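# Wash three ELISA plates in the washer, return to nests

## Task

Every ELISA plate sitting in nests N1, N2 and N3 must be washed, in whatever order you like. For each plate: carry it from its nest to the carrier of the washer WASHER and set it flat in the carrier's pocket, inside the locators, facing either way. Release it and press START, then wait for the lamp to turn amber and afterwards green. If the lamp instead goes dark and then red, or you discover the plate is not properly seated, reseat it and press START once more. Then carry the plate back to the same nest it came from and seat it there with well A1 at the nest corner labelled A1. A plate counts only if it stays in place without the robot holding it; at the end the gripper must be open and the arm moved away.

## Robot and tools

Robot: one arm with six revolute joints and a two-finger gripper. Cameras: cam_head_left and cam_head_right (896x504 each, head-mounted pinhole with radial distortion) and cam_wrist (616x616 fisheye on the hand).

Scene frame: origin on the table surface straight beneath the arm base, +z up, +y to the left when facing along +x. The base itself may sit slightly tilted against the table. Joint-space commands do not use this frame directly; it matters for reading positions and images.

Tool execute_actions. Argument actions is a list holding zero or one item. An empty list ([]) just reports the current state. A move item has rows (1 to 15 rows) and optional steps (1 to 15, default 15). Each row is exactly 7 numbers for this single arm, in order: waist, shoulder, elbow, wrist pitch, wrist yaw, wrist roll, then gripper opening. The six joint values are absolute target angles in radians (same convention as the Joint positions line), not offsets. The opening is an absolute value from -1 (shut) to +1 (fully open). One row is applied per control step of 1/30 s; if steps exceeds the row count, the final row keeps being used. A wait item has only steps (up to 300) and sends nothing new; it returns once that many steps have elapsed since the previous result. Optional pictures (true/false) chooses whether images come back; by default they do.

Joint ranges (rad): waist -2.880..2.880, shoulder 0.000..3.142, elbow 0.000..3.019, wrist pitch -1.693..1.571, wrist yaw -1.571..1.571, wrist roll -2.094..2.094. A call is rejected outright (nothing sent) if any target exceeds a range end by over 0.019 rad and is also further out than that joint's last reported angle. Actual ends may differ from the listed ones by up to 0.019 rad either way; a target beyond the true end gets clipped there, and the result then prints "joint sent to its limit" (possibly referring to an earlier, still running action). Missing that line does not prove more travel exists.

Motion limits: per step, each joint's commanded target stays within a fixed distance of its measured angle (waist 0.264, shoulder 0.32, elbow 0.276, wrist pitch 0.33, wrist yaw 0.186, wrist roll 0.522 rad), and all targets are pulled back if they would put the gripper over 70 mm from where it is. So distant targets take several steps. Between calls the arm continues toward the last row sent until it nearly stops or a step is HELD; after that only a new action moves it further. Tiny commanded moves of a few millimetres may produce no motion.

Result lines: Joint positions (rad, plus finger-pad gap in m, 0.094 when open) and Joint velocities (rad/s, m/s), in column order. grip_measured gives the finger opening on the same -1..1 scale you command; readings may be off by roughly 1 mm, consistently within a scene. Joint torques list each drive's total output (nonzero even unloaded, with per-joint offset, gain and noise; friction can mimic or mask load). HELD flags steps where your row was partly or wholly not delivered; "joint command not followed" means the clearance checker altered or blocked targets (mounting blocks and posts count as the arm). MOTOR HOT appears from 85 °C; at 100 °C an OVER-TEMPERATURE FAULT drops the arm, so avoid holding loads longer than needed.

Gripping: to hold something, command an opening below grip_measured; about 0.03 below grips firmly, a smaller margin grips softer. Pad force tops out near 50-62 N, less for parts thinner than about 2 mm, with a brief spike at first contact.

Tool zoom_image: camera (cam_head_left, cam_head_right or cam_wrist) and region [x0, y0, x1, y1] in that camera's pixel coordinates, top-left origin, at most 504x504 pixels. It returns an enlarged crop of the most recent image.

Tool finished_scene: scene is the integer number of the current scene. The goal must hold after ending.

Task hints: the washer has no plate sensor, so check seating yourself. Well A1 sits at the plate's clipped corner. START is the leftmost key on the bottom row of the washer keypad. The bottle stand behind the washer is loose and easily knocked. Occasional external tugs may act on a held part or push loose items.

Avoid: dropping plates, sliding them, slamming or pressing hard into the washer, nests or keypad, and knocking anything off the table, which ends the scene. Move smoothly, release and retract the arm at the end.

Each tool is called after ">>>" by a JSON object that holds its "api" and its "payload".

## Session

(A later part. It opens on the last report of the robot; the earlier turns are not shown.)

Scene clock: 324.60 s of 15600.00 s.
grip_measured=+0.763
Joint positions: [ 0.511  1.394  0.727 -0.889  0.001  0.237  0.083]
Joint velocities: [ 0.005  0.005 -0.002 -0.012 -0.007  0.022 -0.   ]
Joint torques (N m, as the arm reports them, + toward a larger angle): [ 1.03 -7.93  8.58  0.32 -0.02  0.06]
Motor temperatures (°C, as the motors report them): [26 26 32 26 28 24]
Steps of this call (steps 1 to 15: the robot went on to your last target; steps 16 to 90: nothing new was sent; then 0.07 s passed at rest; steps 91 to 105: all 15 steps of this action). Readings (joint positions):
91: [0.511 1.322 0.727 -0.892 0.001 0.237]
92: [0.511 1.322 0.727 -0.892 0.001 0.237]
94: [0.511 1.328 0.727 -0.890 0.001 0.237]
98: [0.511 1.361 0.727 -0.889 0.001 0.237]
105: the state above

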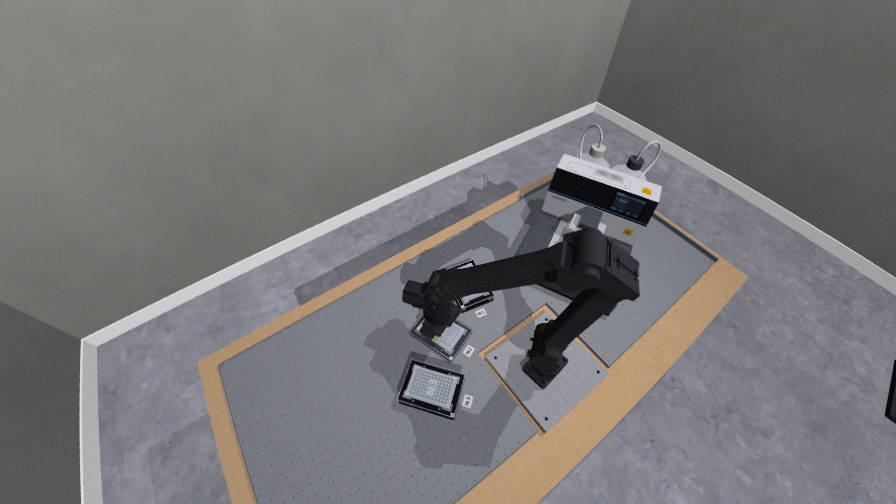

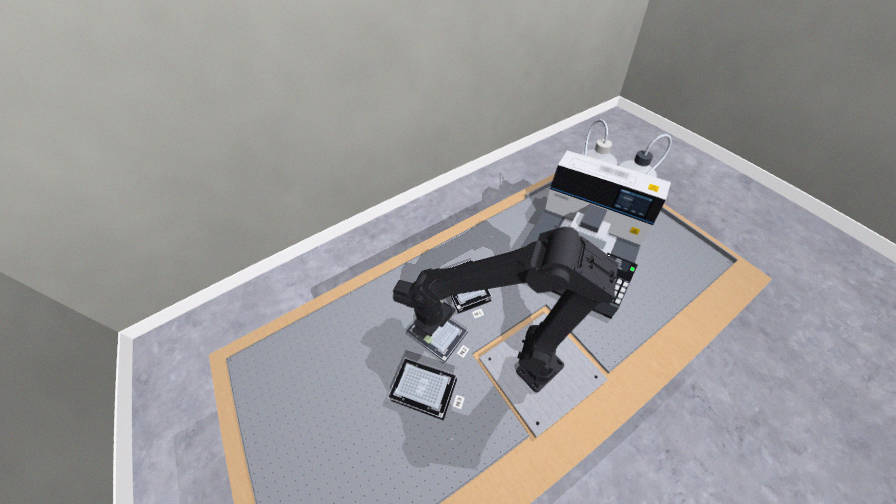

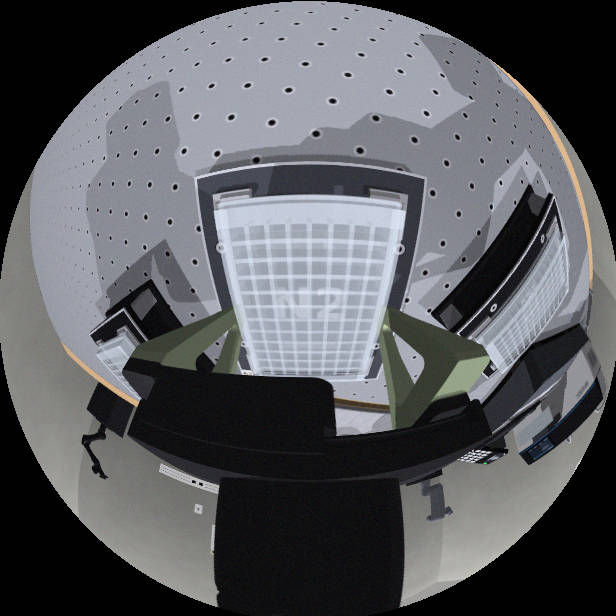

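Release, lift, view.

>>> {"api": "execute_actions", "payload": {"actions": [{"rows":[[0.511,1.40,0.735,-0.889,0,0.237,0.8],[0.511,1.40,0.735,-0.889,0,0.237,0.9],[0.511,1.40,0.735,-0.889,0,0.237,1],[0.511,1.40,0.735,-0.889,0,0.237,1],[0.511,1.40,0.735,-0.889,0,0.237,1],[0.511,1.40,0.735,-0.889,0,0.237,1],[0.511,1.38,0.735,-0.889,0,0.237,1],[0.511,1.36,0.735,-0.889,0,0.237,1],[0.511,1.34,0.735,-0.889,0,0.237,1],[0.511,1.32,0.76,-0.91,0,0.237,1],[0.511,1.30,0.79,-0.95,0,0.237,1],[0.511,1.29,0.82,-0.99,0,0.237,1],[0.511,1.29,0.85,-1.03,0,0.237,1],[0.511,1.29,0.88,-1.07,0,0.237,1],[0.511,1.29,0.91,-1.11,0,0.237,1]]}], "pictures": false}}

>>> {"api": "execute_actions", "payload": {"actions": [{"rows":[[0.511,1.29,0.94,-1.15,0,0.237,1],[0.511,1.29,0.96,-1.19,0,0.237,1],[0.511,1.29,0.975,-1.22,0,0.237,1],[0.511,1.29,0.975,-1.23,0,0.237,1]],"steps":12}]}}

>>> {"api": "execute_actions", "payload": {"actions": [{"rows":[[0.53,1.29,0.975,-1.23,0,0.25,1],[0.56,1.29,0.975,-1.23,0,0.26,1],[0.6,1.29,0.975,-1.23,0,0.27,1],[0.64,1.29,0.975,-1.23,0,0.28,1],[0.68,1.29,0.975,-1.23,0,0.29,1],[0.72,1.29,0.975,-1.23,0,0.30,1],[0.76,1.29,0.975,-1.23,0,0.31,1],[0.8,1.29,0.975,-1.23,0,0.32,1],[0.84,1.29,0.975,-1.23,0,0.33,1],[0.88,1.29,0.975,-1.23,0,0.34,1],[0.92,1.29,0.975,-1.23,0,0.35,1],[0.95,1.29,0.975,-1.23,0,0.35,1],[0.975,1.29,0.975,-1.23,0,0.35,1],[0.99,1.29,0.975,-1.23,0,0.35,1],[1.0,1.29,0.975,-1.23,0,0.35,1]]}], "pictures": false}}

>>> {"api": "execute_actions", "payload": {"actions": [{"steps":15}]}}

Scene clock: 334.33 s of 15600.00 s.
grip_measured=+1.000
Joint positions: [ 0.511  1.309  0.792 -1.036  0.001  0.237  0.094]
Joint velocities: [-0.005 -0.239  0.818 -1.087  0.007 -0.022  0.   ]
Joint torques (N m, as the arm reports them, + toward a larger angle): [ 0.15 -9.4  15.11  0.14 -0.02 -0.07]
Motor temperatures (°C, as the motors report them): [26 26 31 26 28 24]
Steps of this call (steps 1 to 15: the robot went on to your last target; steps 16 to 90: nothing new was sent; then 6.23 s passed at rest; steps 91 to 105: all 15 steps of this action). Readings (joint positions):
91: [0.511 1.394 0.727 -0.890 0.001 0.237]
92: [0.511 1.394 0.727 -0.890 0.001 0.237]
94: [0.511 1.394 0.727 -0.890 0.001 0.237]
98: [0.511 1.392 0.727 -0.890 0.001 0.237]
105: the state above

Scene clock: 334.73 s of 15600.00 s.
grip_measured=+1.000
Joint positions: [ 0.511  1.289  0.953 -1.22   0.001  0.237  0.094]
Joint velocities: [-0.005 -0.005 -0.007 -0.007  0.007 -0.066  0.   ]
Joint torques (N m, as the arm reports them, + toward a larger angle): [ 0.09 -9.49 11.69 -0.58 -0.01 -0.08]
Motor temperatures (°C, as the motors report them): [26 26 32 26 28 24]
Steps of this call (steps 1 to 12: all 12 steps of this action). Readings (joint positions):
1: [0.511 1.303 0.823 -1.074 0.001 0.237]
2: [0.511 1.300 0.857 -1.112 0.001 0.237]
4: [0.511 1.298 0.918 -1.173 0.001 0.237]
8: [0.511 1.289 0.953 -1.210 0.001 0.237]
12: the state above

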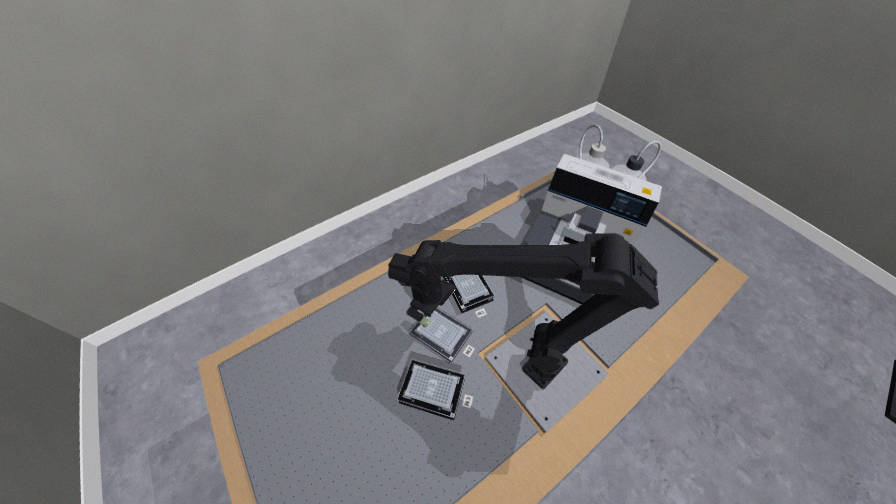

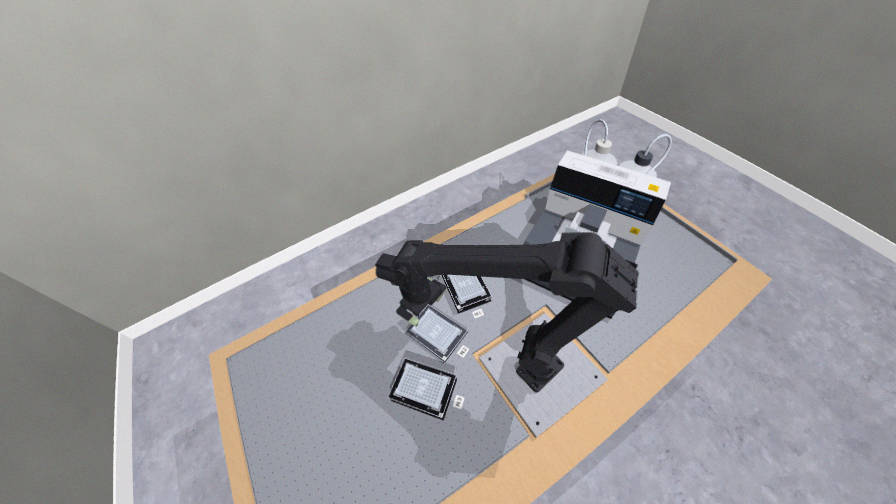

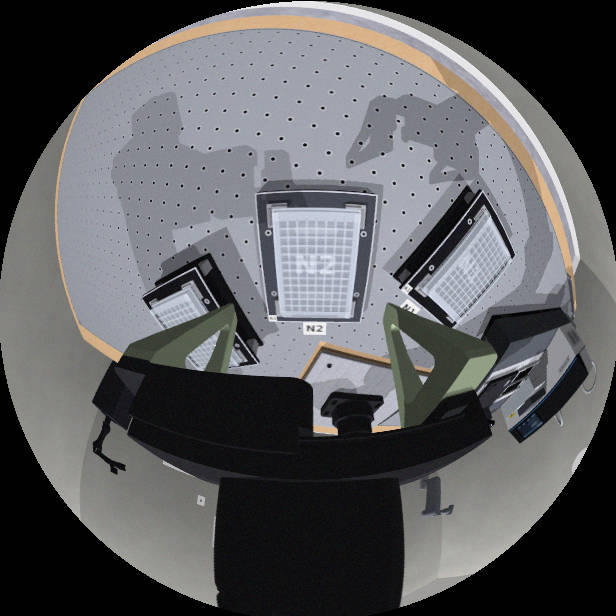

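Scene clock: 335.23 s of 15600.00 s.
grip_measured=+1.000
Joint positions: [ 0.99   1.289  0.953 -1.221  0.001  0.317  0.094]
Joint velocities: [ 0.64   0.005 -0.002 -0.012 -0.037  0.095  0.   ]
Joint torques (N m, as the arm reports them, + toward a larger angle): [-1.88 -9.64 11.72 -0.51  0.01  0.14]
Motor temperatures (°C, as the motors report them): [26 26 32 26 28 24]
Steps of this call (steps 1 to 15: all 15 steps of this action). Readings (joint positions):
1: [0.512 1.289 0.953 -1.221 0.001 0.237]
2: [0.515 1.289 0.953 -1.221 0.001 0.239]
4: [0.544 1.289 0.953 -1.221 0.001 0.247]
8: [0.702 1.289 0.953 -1.221 0.001 0.273]
15: the state above

Scene clock: 335.73 s of 15600.00 s.
grip_measured=+1.000
Joint positions: [ 1.011  1.289  0.953 -1.221  0.     0.332  0.094]
Joint velocities: [ 0.005 -0.005 -0.002  0.012  0.037 -0.051  0.   ]
Joint torques (N m, as the arm reports them, + toward a larger angle): [-0.48 -9.34 11.75 -0.52  0.01  0.11]
Motor temperatures (°C, as the motors report them): [26 26 32 26 28 24]
Steps of this call (steps 1 to 15: the robot went on to your last target). Readings (joint positions):
1: [1.007 1.289 0.953 -1.221 0.000 0.319]
2: [1.016 1.289 0.953 -1.221 0.000 0.321]
4: [1.016 1.289 0.953 -1.221 0.000 0.325]
8: [1.012 1.289 0.953 -1.221 0.000 0.330]
15: the state above

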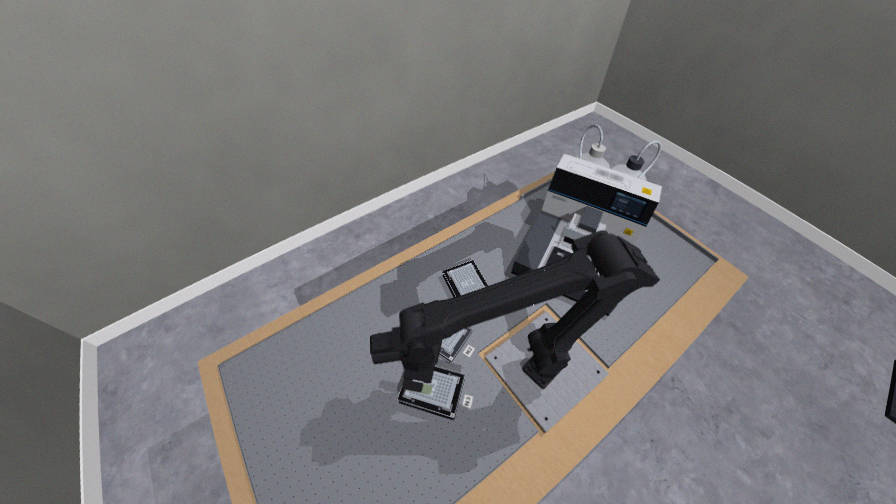

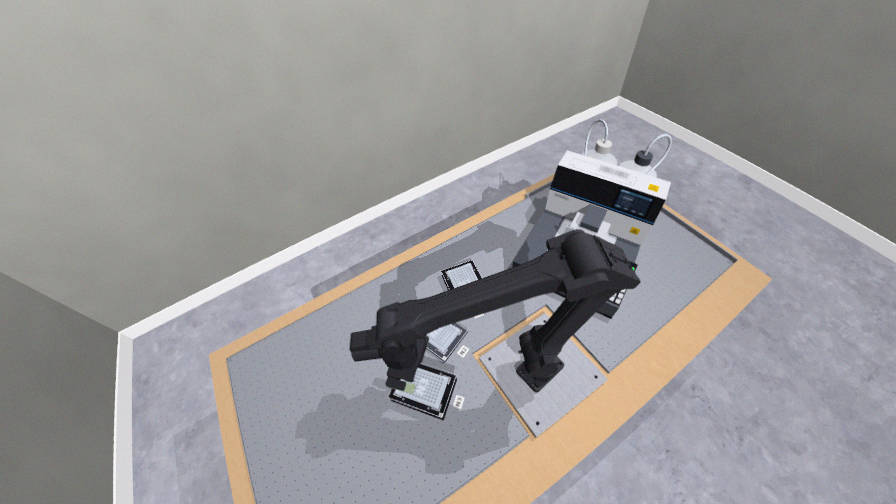

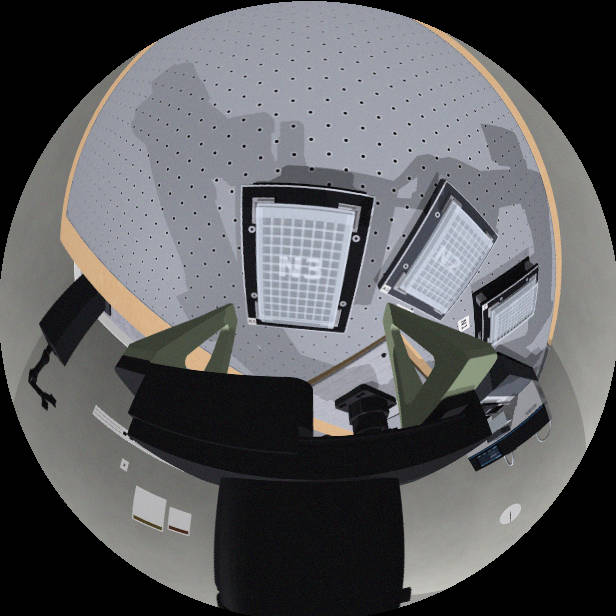

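>>> {"api": "execute_actions", "payload": {"actions": [{"rows":[[1.02,1.295,0.935,-1.19,0,0.36,1],[1.03,1.30,0.92,-1.165,0,0.39,1],[1.04,1.305,0.905,-1.14,0,0.42,1],[1.05,1.31,0.89,-1.115,0,0.45,1],[1.05,1.315,0.875,-1.09,0,0.467,1],[1.05,1.32,1.0,-1.065,0,0.467,1]],"steps":1}], "pictures": false}}

>>> {"api": "execute_actions", "payload": {"actions": [{"rows":[[1.03,1.30,0.92,-1.165,0,0.39,1],[1.04,1.305,0.905,-1.14,0,0.42,1],[1.05,1.31,0.89,-1.115,0,0.45,1],[1.05,1.315,0.875,-1.09,0,0.467,1],[1.05,1.32,0.86,-1.065,0,0.467,1],[1.05,1.325,0.845,-1.04,0,0.467,1],[1.05,1.33,0.83,-1.015,0,0.467,1],[1.05,1.33,0.815,-0.99,0,0.467,1],[1.05,1.33,0.805,-0.97,0,0.467,1],[1.05,1.33,0.798,-0.955,0,0.467,1],[1.05,1.33,0.795,-0.95,0,0.467,1]]}], "pictures": false}}

>>> {"api": "execute_actions", "payload": {"actions": [{"steps":12}]}}

action 0: the action has 6 rows but "steps" is 1. Give at most as many rows as steps.

Scene clock: 341.27 s of 15600.00 s.
grip_measured=+1.000
Joint positions: [ 1.043  1.321  0.8   -0.967  0.     0.444  0.094]
Joint velocities: [-0.015 -0.005 -0.017  0.051 -0.037  0.022  0.   ]
Joint torques (N m, as the arm reports them, + toward a larger angle): [ 0.81 -8.17  8.61  0.56  0.03  0.08]
Motor temperatures (°C, as the motors report them): [26 26 32 26 28 24]
Steps of this call (steps 1 to 15: the robot went on to your last target; steps 16 to 90: nothing new was sent; then 2.03 s passed at rest; steps 91 to 105: all 15 steps of this action). Readings (joint positions):
91: [1.012 1.289 0.950 -1.211 0.000 0.340]
92: [1.014 1.289 0.943 -1.191 0.000 0.351]
94: [1.024 1.289 0.918 -1.142 0.000 0.383]
98: [1.042 1.300 0.854 -1.047 0.000 0.422]
105: the state above

Scene clock: 341.67 s of 15600.00 s.
grip_measured=+1.000
Joint positions: [ 1.043  1.321  0.8   -0.961  0.     0.45   0.094]
Joint velocities: [-0.005 -0.005 -0.007 -0.002 -0.037  0.007  0.   ]
Joint torques (N m, as the arm reports them, + toward a larger angle): [ 0.67 -8.18  8.54  0.52  0.03  0.1 ]
Motor temperatures (°C, as the motors report them): [26 26 32 26 28 24]
Steps of this call (steps 1 to 12: the robot went on to your last target). Readings (joint positions):
1: [1.043 1.321 0.800 -0.964 0.000 0.445]
2: [1.043 1.321 0.800 -0.962 0.000 0.446]
4: [1.043 1.321 0.800 -0.962 0.000 0.448]
8: [1.043 1.321 0.800 -0.961 0.000 0.449]
12: the state above

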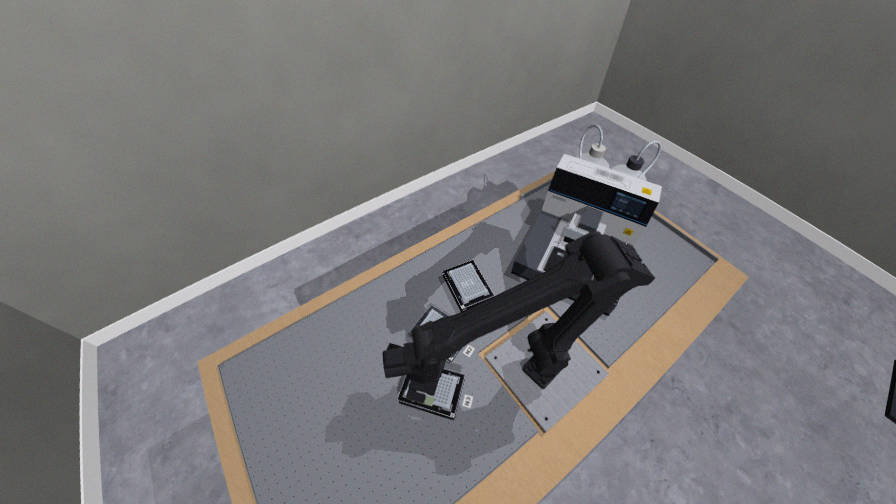

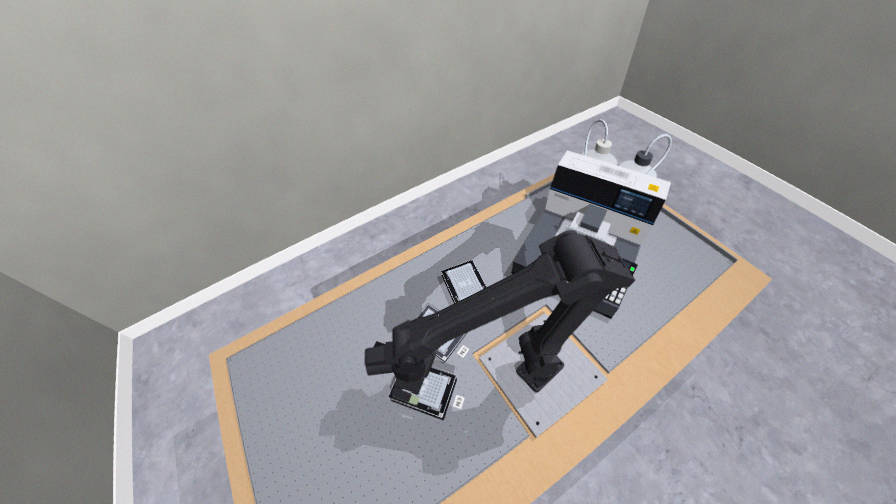

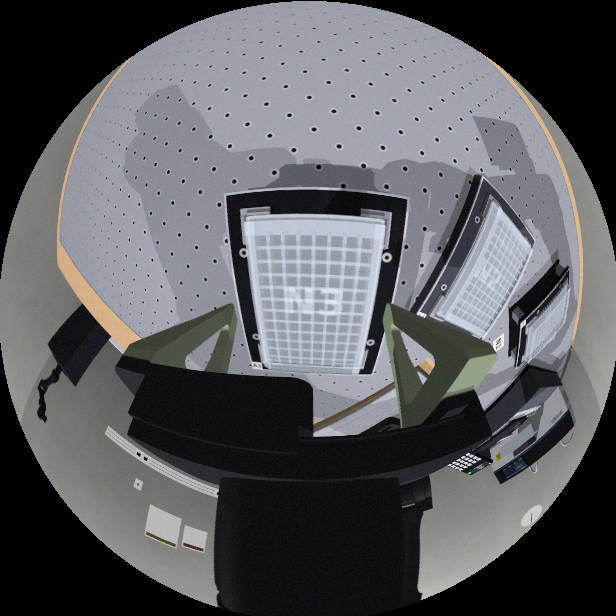

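>>> {"api": "execute_actions", "payload": {"actions": [{"rows":[[1.05,1.335,0.785,-0.955,0,0.467,1],[1.05,1.345,0.777,-0.955,0,0.467,1],[1.05,1.355,0.771,-0.955,0,0.467,1],[1.05,1.365,0.771,-0.955,0,0.467,1]]}]}}

Scene clock: 344.97 s of 15600.00 s.
grip_measured=+1.000
Joint positions: [ 1.043  1.352  0.78  -0.961  0.     0.45   0.094]
Joint velocities: [-0.015 -0.005 -0.002  0.007  0.037 -0.022  0.   ]
Joint torques (N m, as the arm reports them, + toward a larger angle): [ 0.76 -8.08  7.84  0.22  0.03  0.1 ]
Motor temperatures (°C, as the motors report them): [26 26 32 26 28 24]
Steps of this call (steps 1 to 15: the robot went on to your last target; steps 16 to 84: nothing new was sent; steps 85 to 99: all 15 steps of this action). Readings (joint positions):
85: [1.043 1.321 0.800 -0.961 0.000 0.450]
86: [1.043 1.321 0.799 -0.961 0.000 0.450]
88: [1.043 1.325 0.793 -0.961 0.000 0.450]
92: [1.043 1.346 0.783 -0.961 0.000 0.450]
99: the state above

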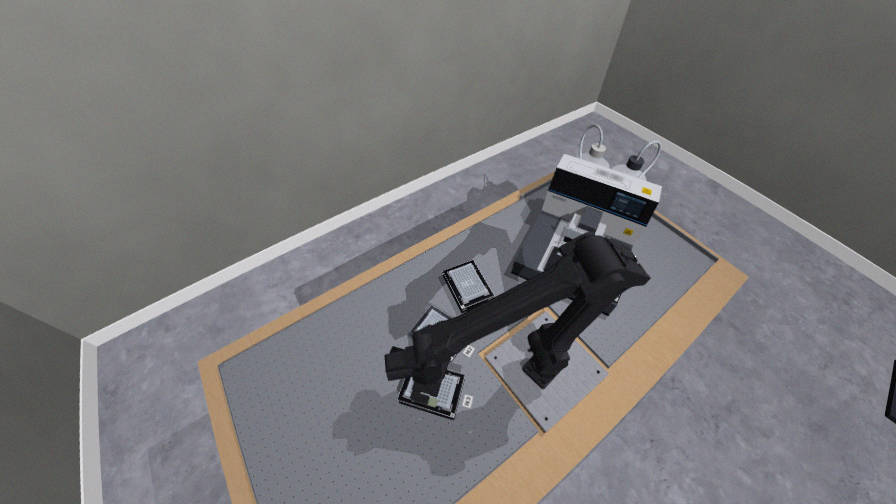

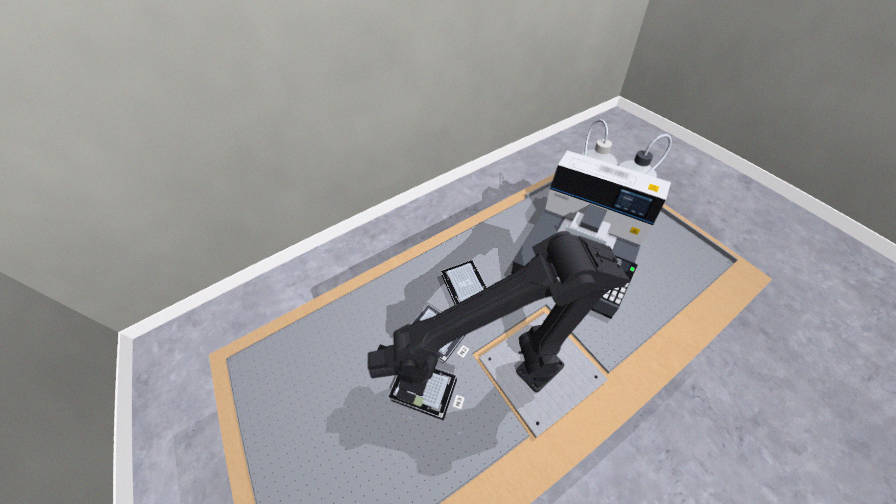

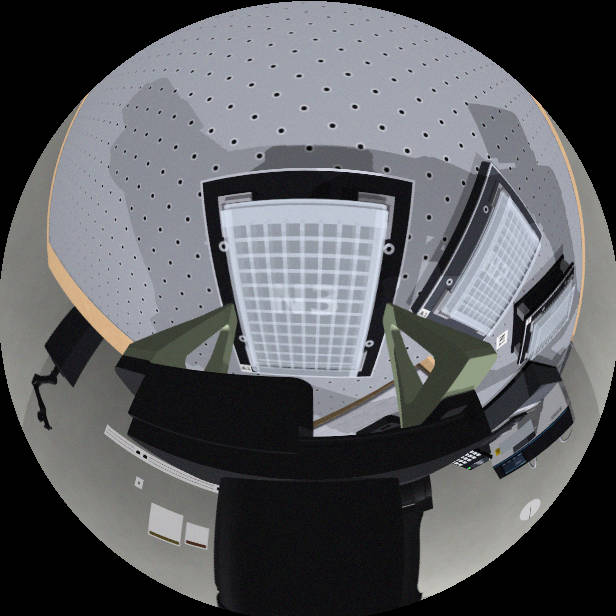

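>>> {"api": "execute_actions", "payload": {"actions": [{"rows":[[1.066,1.365,0.78,-0.955,0,0.475,1],[1.066,1.365,0.78,-0.955,0,0.475,1],[1.066,1.365,0.78,-0.955,0,0.475,1],[1.066,1.365,0.78,-0.955,0,0.475,1],[1.066,1.365,0.78,-0.955,0,0.475,1],[1.066,1.375,0.78,-0.955,0,0.475,1],[1.066,1.383,0.78,-0.955,0,0.475,1],[1.066,1.388,0.78,-0.955,0,0.475,1]]}]}}

Scene clock: 348.23 s of 15600.00 s.
grip_measured=+1.000
Joint positions: [ 1.056  1.372  0.78  -0.961  0.     0.458  0.094]
Joint velocities: [ 0.005 -0.005  0.002 -0.027  0.037  0.007  0.   ]
Joint torques (N m, as the arm reports them, + toward a larger angle): [ 0.98 -7.62  8.46  0.19  0.03  0.08]
Motor temperatures (°C, as the motors report them): [26 26 32 26 28 24]
Steps of this call (steps 1 to 15: the robot went on to your last target; steps 16 to 83: nothing new was sent; steps 84 to 98: all 15 steps of this action). Readings (joint positions):
84: [1.044 1.352 0.780 -0.961 0.000 0.451]
85: [1.046 1.352 0.780 -0.961 0.000 0.453]
87: [1.051 1.352 0.780 -0.961 0.000 0.454]
91: [1.056 1.356 0.780 -0.961 0.000 0.456]
98: the state above

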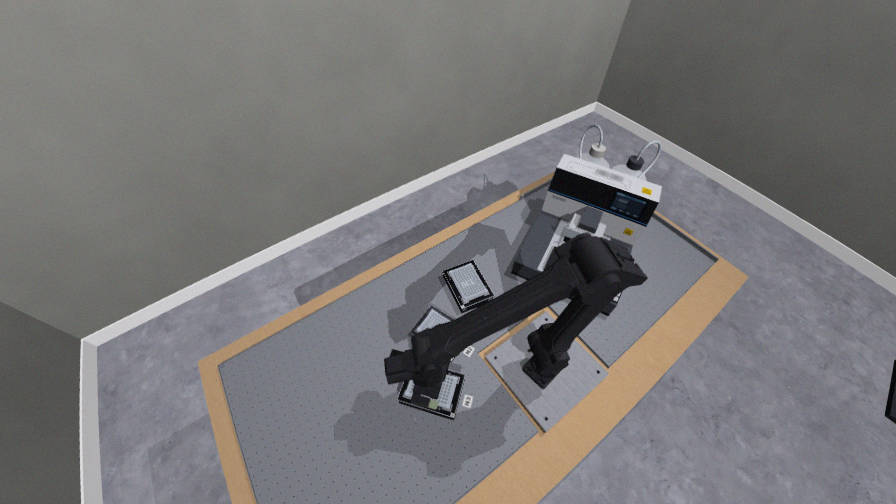

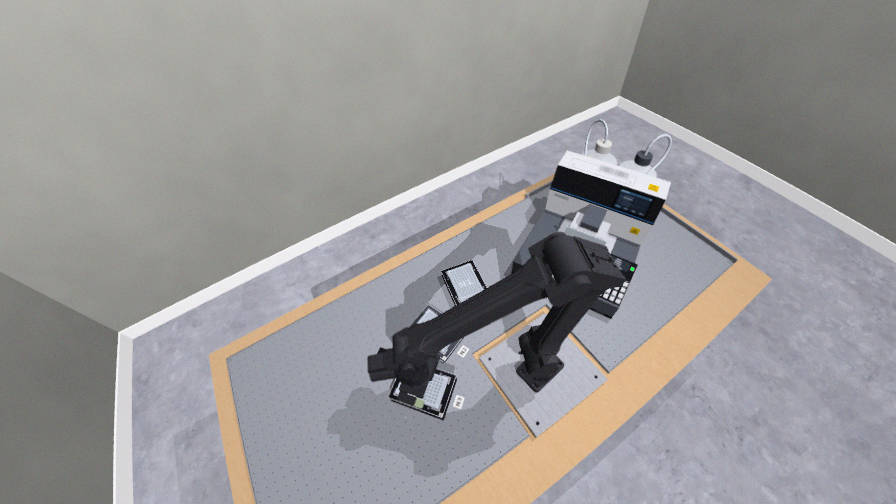

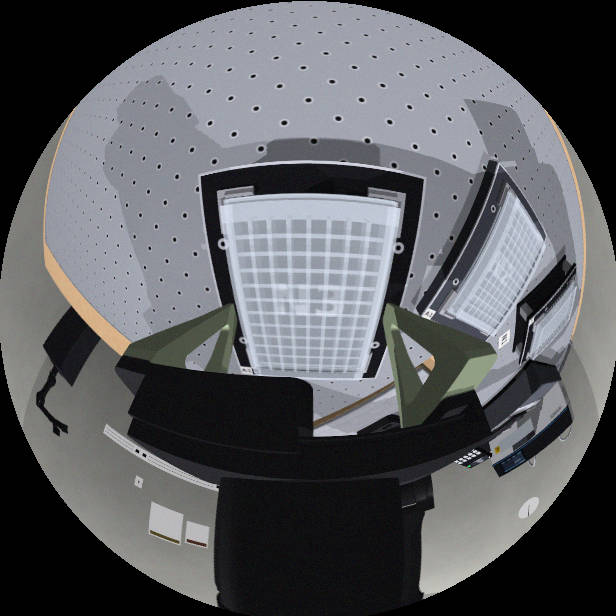

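Slight clockwise tilt; roll +0.01, down 0.008.

>>> {"api": "execute_actions", "payload": {"actions": [{"rows":[[1.066,1.396,0.78,-0.955,0,0.486,1]]}]}}

Scene clock: 349.60 s of 15600.00 s.
grip_measured=+1.000
Joint positions: [ 1.056  1.377  0.78  -0.961  0.     0.468  0.094]
Joint velocities: [ 0.005 -0.005  0.017 -0.002 -0.022 -0.081  0.   ]
Joint torques (N m, as the arm reports them, + toward a larger angle): [ 1.   -7.65  8.44  0.15  0.03  0.09]
Motor temperatures (°C, as the motors report them): [26 26 32 26 28 24]
Steps of this call (steps 1 to 15: the robot went on to your last target; steps 16 to 26: nothing new was sent; steps 27 to 41: all 15 steps of this action). Readings (joint positions):
27: [1.056 1.372 0.780 -0.961 0.000 0.459]
28: [1.056 1.373 0.780 -0.961 0.000 0.461]
30: [1.056 1.374 0.780 -0.961 0.000 0.464]
34: [1.056 1.377 0.780 -0.961 0.000 0.467]
41: the state above

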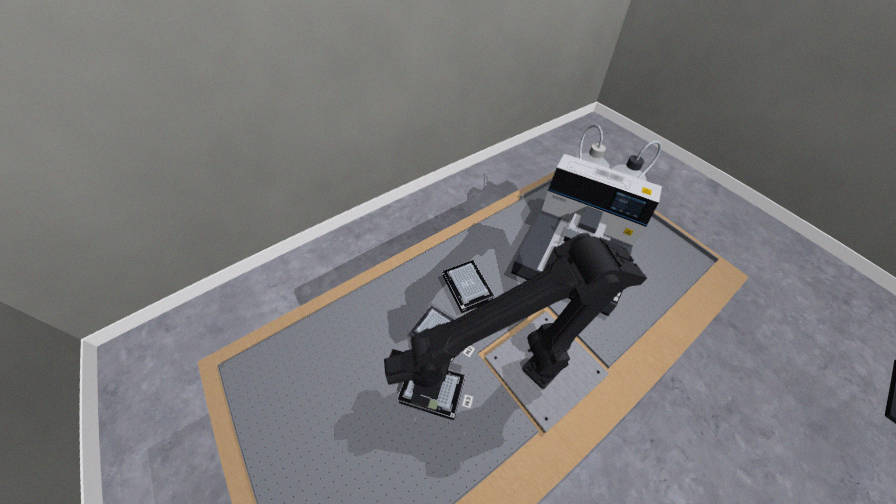

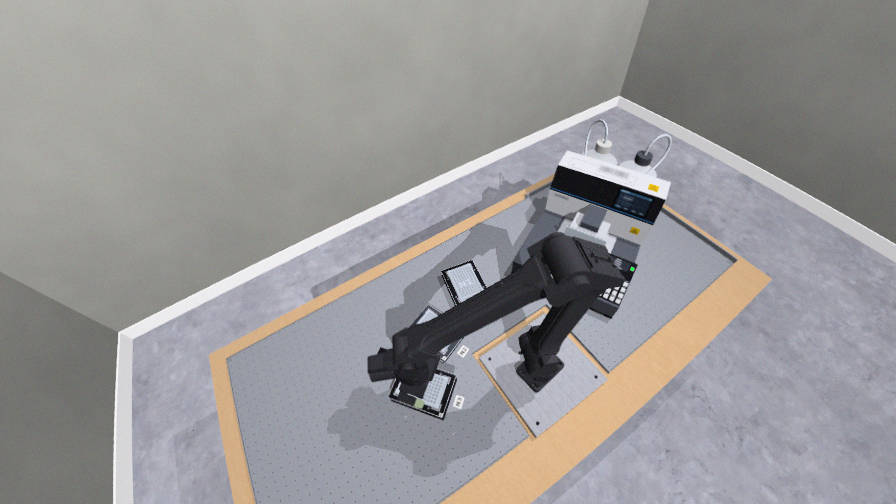

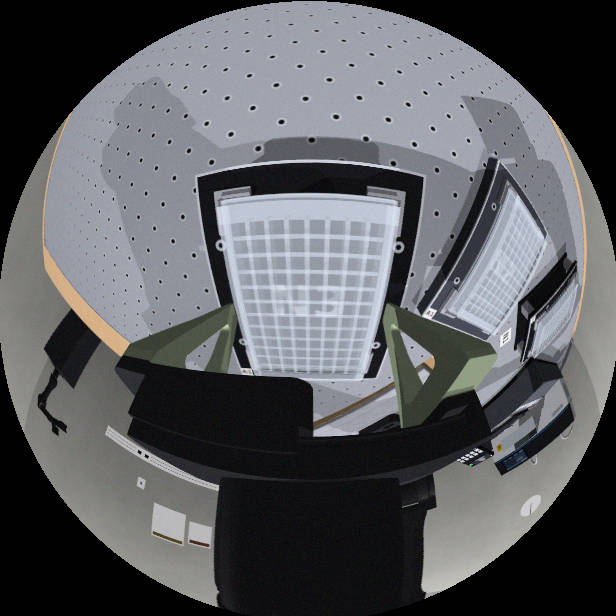

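Nudge waist +0.004, then grip.

>>> {"api": "execute_actions", "payload": {"actions": [{"rows":[[1.071,1.39,0.78,-0.955,0,0.486,1],[1.071,1.39,0.78,-0.955,0,0.486,1],[1.071,1.39,0.78,-0.955,0,0.486,1],[1.071,1.39,0.78,-0.955,0,0.486,1],[1.071,1.39,0.78,-0.955,0,0.486,1],[1.071,1.39,0.78,-0.955,0,0.486,1],[1.06,1.385,0.78,-0.961,0,0.47,0.9],[1.06,1.385,0.78,-0.961,0,0.47,0.82],[1.06,1.385,0.78,-0.961,0,0.47,0.78],[1.06,1.385,0.78,-0.961,0,0.47,0.73]]}]}}

Scene clock: 352.13 s of 15600.00 s.
grip_measured=+0.749
Joint positions: [ 1.059  1.377  0.78  -0.961  0.     0.469  0.082]
Joint velocities: [-0.024  0.005 -0.002 -0.007 -0.022 -0.007 -0.001]
Joint torques (N m, as the arm reports them, + toward a larger angle): [ 0.47 -8.56  8.41 -0.1   0.03 -0.06]
Motor temperatures (°C, as the motors report them): [26 26 31 26 28 24]
Steps of this call (steps 1 to 15: the robot went on to your last target; steps 16 to 61: nothing new was sent; steps 62 to 76: all 15 steps of this action). Readings (joint positions):
62: [1.056 1.377 0.780 -0.961 0.000 0.469]
63: [1.056 1.377 0.780 -0.961 0.000 0.469]
65: [1.058 1.377 0.780 -0.961 0.000 0.469]
69: [1.059 1.377 0.780 -0.961 0.000 0.469]
76: the state above

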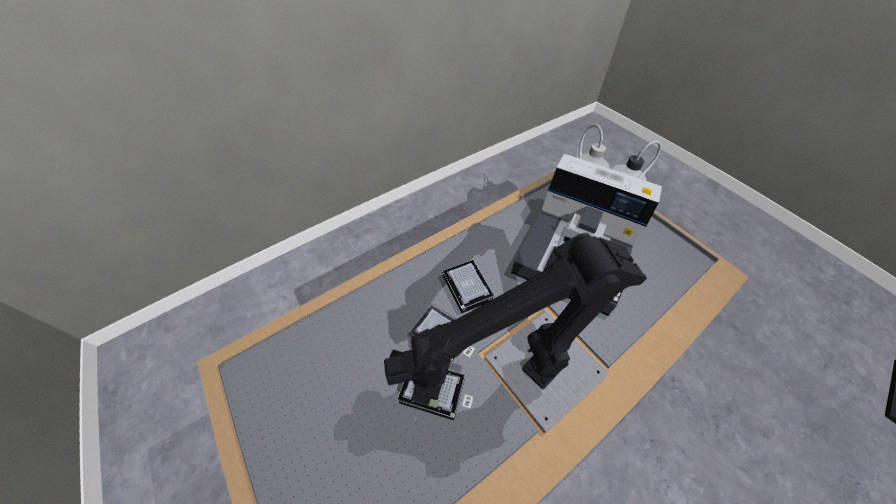

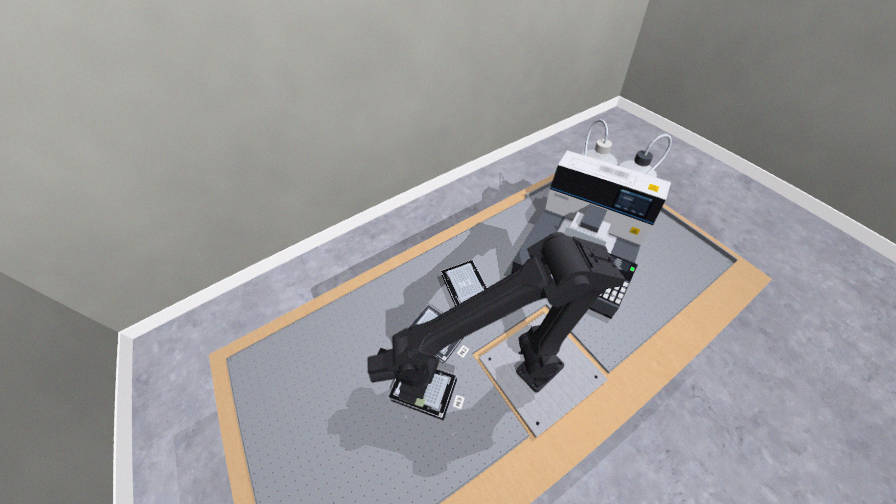

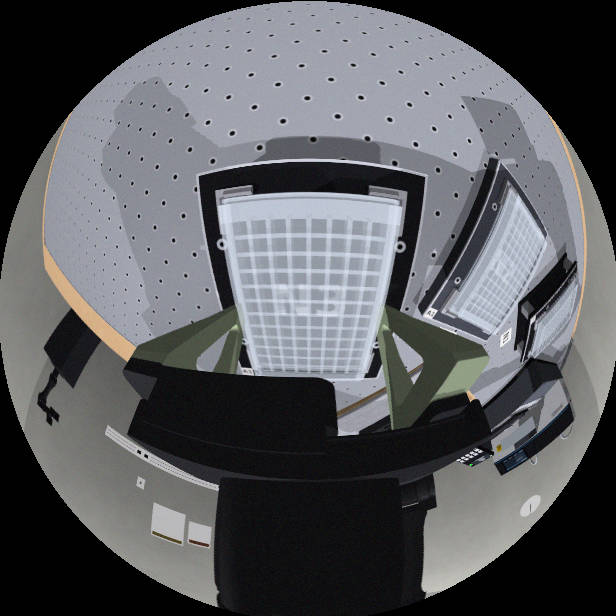

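>>> {"api": "execute_actions", "payload": {"actions": [{"rows":[[1.059,1.365,0.78,-0.961,0,0.469,0.72],[1.059,1.355,0.78,-0.961,0,0.469,0.72],[1.059,1.345,0.78,-0.961,0,0.469,0.72],[1.059,1.33,0.78,-0.961,0,0.469,0.72],[1.059,1.315,0.80,-0.98,0,0.469,0.72],[1.059,1.30,0.83,-1.01,0,0.469,0.72],[1.059,1.285,0.86,-1.05,0,0.469,0.72],[1.059,1.27,0.885,-1.09,0,0.469,0.72],[1.059,1.255,0.91,-1.13,0,0.469,0.72],[1.059,1.24,0.935,-1.17,0,0.469,0.72],[1.059,1.225,0.96,-1.21,0,0.469,0.72],[1.059,1.21,0.98,-1.25,0,0.469,0.72],[1.059,1.21,1.0,-1.29,0,0.469,0.72],[1.059,1.21,1.02,-1.32,0,0.469,0.72],[1.059,1.21,1.02,-1.33,0,0.469,0.72]]}], "pictures": false}}

>>> {"api": "execute_actions", "payload": {"actions": [{"rows":[[1.04,1.21,1.02,-1.33,0,0.45,0.72],[1.01,1.21,1.02,-1.33,0,0.42,0.72],[0.97,1.21,1.02,-1.33,0,0.38,0.72],[0.92,1.21,1.02,-1.33,0,0.34,0.72],[0.87,1.21,1.02,-1.33,0,0.29,0.72],[0.82,1.21,1.02,-1.33,0,0.24,0.72],[0.77,1.21,1.02,-1.33,0,0.19,0.72],[0.72,1.21,1.02,-1.33,0,0.14,0.72],[0.67,1.21,1.02,-1.33,0,0.09,0.72],[0.62,1.21,1.02,-1.33,0,0.04,0.72],[0.57,1.21,1.02,-1.33,0,-0.01,0.72],[0.52,1.21,1.02,-1.33,0,-0.06,0.72],[0.47,1.21,1.02,-1.33,0,-0.11,0.72],[0.42,1.21,1.02,-1.33,0,-0.16,0.72],[0.37,1.21,1.02,-1.33,0,-0.21,0.72]]}], "pictures": false}}

>>> {"api": "execute_actions", "payload": {"actions": [{"rows":[[0.32,1.21,1.02,-1.33,0,-0.26,0.72],[0.27,1.21,1.02,-1.33,0,-0.31,0.72],[0.22,1.21,1.02,-1.33,0,-0.36,0.72],[0.17,1.21,1.02,-1.33,0,-0.41,0.72],[0.12,1.21,1.02,-1.33,0,-0.46,0.72],[0.07,1.21,1.02,-1.33,0,-0.51,0.72],[0.02,1.21,1.02,-1.33,0,-0.56,0.72],[-0.03,1.21,1.02,-1.33,0,-0.61,0.72],[-0.08,1.21,1.02,-1.33,0,-0.66,0.72],[-0.13,1.21,1.02,-1.33,0,-0.71,0.72],[-0.18,1.21,1.02,-1.33,0,-0.76,0.72],[-0.23,1.21,1.02,-1.33,0,-0.81,0.72],[-0.28,1.21,1.02,-1.33,0,-0.86,0.72],[-0.33,1.21,1.02,-1.33,0,-0.91,0.72],[-0.38,1.21,1.02,-1.33,0,-0.96,0.72]]}], "pictures": false}}

>>> {"api": "execute_actions", "payload": {"actions": [{"rows":[[-0.43,1.21,1.02,-1.33,0,-1.01,0.72],[-0.48,1.21,1.02,-1.33,0,-1.06,0.72],[-0.53,1.21,1.02,-1.33,0,-1.11,0.72],[-0.58,1.21,1.02,-1.33,0,-1.16,0.72],[-0.63,1.21,1.02,-1.33,0,-1.21,0.72],[-0.68,1.21,1.02,-1.33,0,-1.26,0.72],[-0.73,1.21,1.02,-1.33,0,-1.31,0.72],[-0.78,1.21,1.02,-1.33,0,-1.36,0.72],[-0.83,1.21,1.02,-1.33,0,-1.40,0.72],[-0.875,1.21,1.02,-1.33,0,-1.44,0.72],[-0.92,1.21,1.02,-1.33,0,-1.47,0.72],[-0.96,1.21,1.02,-1.33,0,-1.497,0.72],[-0.995,1.21,1.02,-1.33,0,-1.497,0.72],[-1.025,1.21,1.02,-1.33,0,-1.497,0.72],[-1.05,1.21,1.02,-1.33,0,-1.497,0.72]]}], "pictures": false}}

>>> {"api": "execute_actions", "payload": {"actions": [{"rows":[[-1.07,1.21,1.02,-1.33,0,-1.497,0.72],[-1.09,1.21,1.02,-1.33,0,-1.497,0.72],[-1.105,1.21,1.02,-1.33,0,-1.497,0.72],[-1.117,1.21,1.02,-1.33,0,-1.497,0.72],[-1.125,1.21,0.97,-1.31,0,-1.497,0.72],[-1.128,1.21,0.95,-1.285,0,-1.497,0.72],[-1.128,1.21,0.93,-1.26,0,-1.497,0.72],[-1.128,1.21,0.91,-1.23,0,-1.497,0.72],[-1.128,1.21,0.89,-1.20,0,-1.497,0.72],[-1.128,1.21,0.87,-1.17,0,-1.497,0.72],[-1.128,1.21,0.855,-1.14,0,-1.497,0.72],[-1.128,1.21,0.845,-1.115,0,-1.497,0.72],[-1.128,1.21,0.838,-1.10,0,-1.497,0.72],[-1.128,1.21,0.834,-1.093,0,-1.497,0.72],[-1.128,1.21,0.832,-1.093,0,-1.497,0.72]]}], "pictures": false}}

>>> {"api": "execute_actions", "payload": {"actions": [{"steps":15}]}}

Scene clock: 368.80 s of 15600.00 s.
grip_measured=+0.747
Joint positions: [ 1.059  1.223  0.951 -1.273  0.     0.469  0.082]
Joint velocities: [-0.015 -0.337  0.711 -0.701 -0.022  0.051  0.   ]
Joint torques (N m, as the arm reports them, + toward a larger angle): [ 0.28 -7.6  12.28 -0.19  0.03 -0.07]
Motor temperatures (°C, as the motors report them): [26 26 31 26 28 24]
Steps of this call (steps 1 to 15: the robot went on to your last target; steps 16 to 90: nothing new was sent; then 13.17 s passed at rest; steps 91 to 105: all 15 steps of this action). Readings (joint positions):
91: [1.059 1.377 0.780 -0.961 0.000 0.469]
92: [1.059 1.376 0.780 -0.961 0.000 0.469]
94: [1.059 1.371 0.780 -0.961 0.000 0.469]
98: [1.059 1.327 0.791 -1.022 0.000 0.469]
105: the state above

Scene clock: 369.30 s of 15600.00 s.
grip_measured=+0.747
Joint positions: [ 0.449  1.2    0.994 -1.318 -0.001  0.003  0.082]
Joint velocities: [-1.402 -0.005 -0.002  0.002  0.037 -1.326 -0.001]
Joint torques (N m, as the arm reports them, + toward a larger angle): [ 0.45 -7.56 12.45 -0.65  0.05 -0.21]
Motor temperatures (°C, as the motors report them): [26 26 31 26 28 24]
Steps of this call (steps 1 to 15: all 15 steps of this action). Readings (joint positions):
1: [1.058 1.213 0.971 -1.292 0.000 0.469]
2: [1.054 1.205 0.985 -1.302 0.000 0.463]
4: [1.024 1.197 0.994 -1.311 -0.001 0.432]
8: [0.839 1.200 0.994 -1.318 -0.002 0.308]
15: the state above

Scene clock: 369.80 s of 15600.00 s.
grip_measured=+0.747
Joint positions: [-0.293  1.2    0.994 -1.318 -0.001 -0.736  0.082]
Joint velocities: [-1.441  0.015  0.027 -0.017 -0.022 -1.341 -0.001]
Joint torques (N m, as the arm reports them, + toward a larger angle): [-0.21 -7.47 12.46 -0.63  0.02 -0.22]
Motor temperatures (°C, as the motors report them): [26 26 31 26 28 24]
Steps of this call (steps 1 to 15: all 15 steps of this action). Readings (joint positions):
1: [0.402 1.200 0.994 -1.318 -0.001 -0.045]
2: [0.354 1.200 0.994 -1.318 -0.001 -0.093]
4: [0.258 1.200 0.994 -1.318 -0.001 -0.191]
8: [0.060 1.200 0.994 -1.318 -0.001 -0.388]
15: the state above

Scene clock: 370.30 s of 15600.00 s.
grip_measured=+0.747
Joint positions: [-1.008  1.2    0.994 -1.318 -0.001 -1.395  0.082]
Joint velocities: [-0.991  0.005 -0.007  0.012 -0.051 -0.549  0.001]
Joint torques (N m, as the arm reports them, + toward a larger angle): [ 0.97 -7.34 12.49 -0.63 -0.02 -0.22]
Motor temperatures (°C, as the motors report them): [26 26 32 26 28 24]
Steps of this call (steps 1 to 15: all 15 steps of this action). Readings (joint positions):
1: [-0.342 1.200 0.994 -1.318 -0.001 -0.786]
2: [-0.392 1.200 0.994 -1.318 -0.001 -0.836]
4: [-0.492 1.200 0.994 -1.318 -0.001 -0.936]
8: [-0.692 1.200 0.994 -1.318 -0.001 -1.136]
15: the state above

Scene clock: 370.80 s of 15600.00 s.
grip_measured=+0.747
Joint positions: [-1.127  1.201  0.841 -1.124 -0.001 -1.477  0.082]
Joint velocities: [ 0.005 -0.015 -0.154  0.271 -0.066 -0.081 -0.   ]
Joint torques (N m, as the arm reports them, + toward a larger angle): [-0.2  -6.88  9.8   0.32  0.   -0.23]
Motor temperatures (°C, as the motors report them): [26 26 32 26 28 24]
Steps of this call (steps 1 to 15: all 15 steps of this action). Readings (joint positions):
1: [-1.038 1.200 0.994 -1.319 -0.001 -1.412]
2: [-1.063 1.200 0.994 -1.319 -0.001 -1.426]
4: [-1.100 1.200 0.994 -1.320 -0.001 -1.445]
8: [-1.127 1.200 0.962 -1.279 -0.001 -1.465]
15: the state above

Scene clock: 371.30 s of 15600.00 s.
grip_measured=+0.747
Joint positions: [-1.127  1.201  0.837 -1.104 -0.001 -1.48   0.082]
Joint velocities: [ 0.005 -0.015  0.007 -0.012 -0.051 -0.037 -0.   ]
Joint torques (N m, as the arm reports them, + toward a larger angle): [-0.31 -6.5   9.27  0.44  0.   -0.23]
Motor temperatures (°C, as the motors report them): [26 26 32 26 28 24]
Steps of this call (steps 1 to 15: the robot went on to your last target). Readings (joint positions):
1: [-1.127 1.201 0.838 -1.118 -0.001 -1.478]
2: [-1.127 1.201 0.837 -1.113 -0.001 -1.478]
4: [-1.127 1.201 0.837 -1.106 -0.001 -1.479]
8: [-1.127 1.201 0.837 -1.104 -0.001 -1.480]
15: the state above

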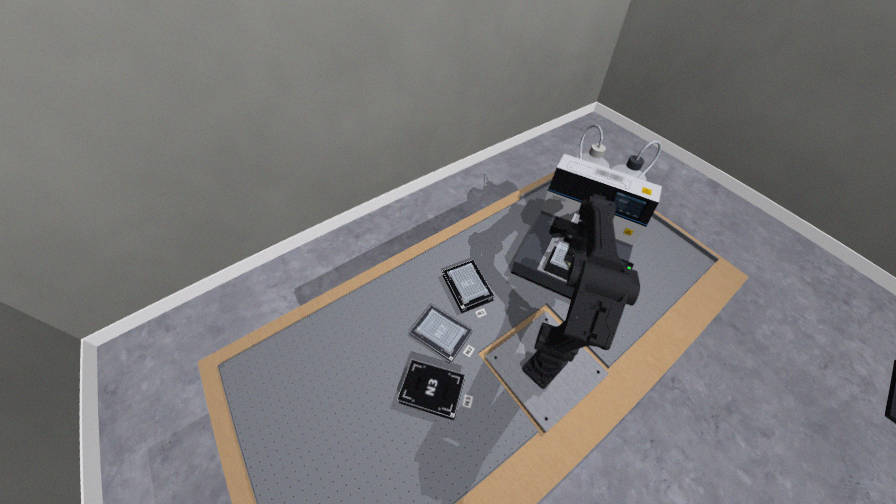

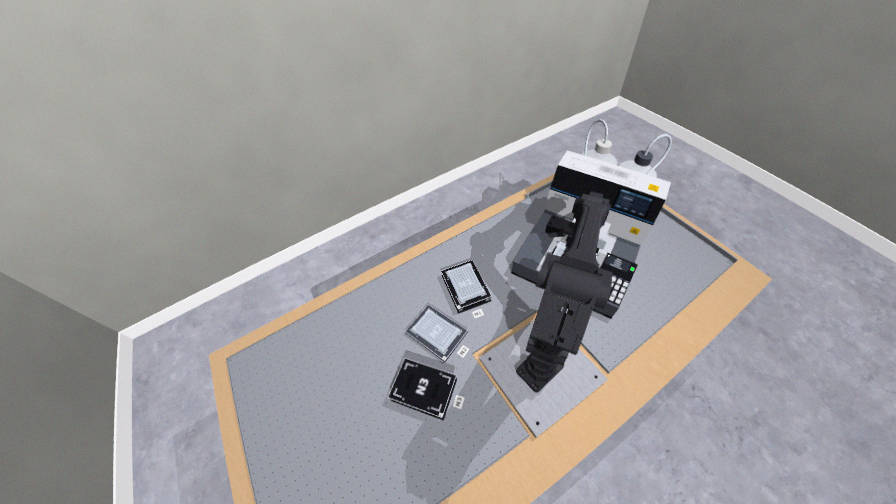

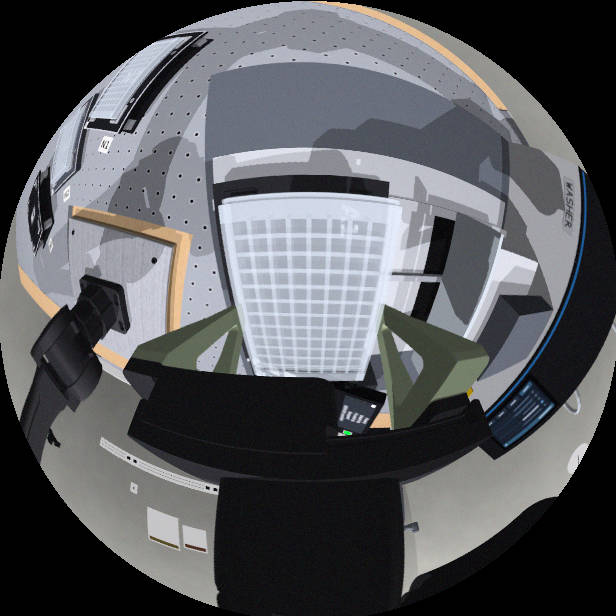

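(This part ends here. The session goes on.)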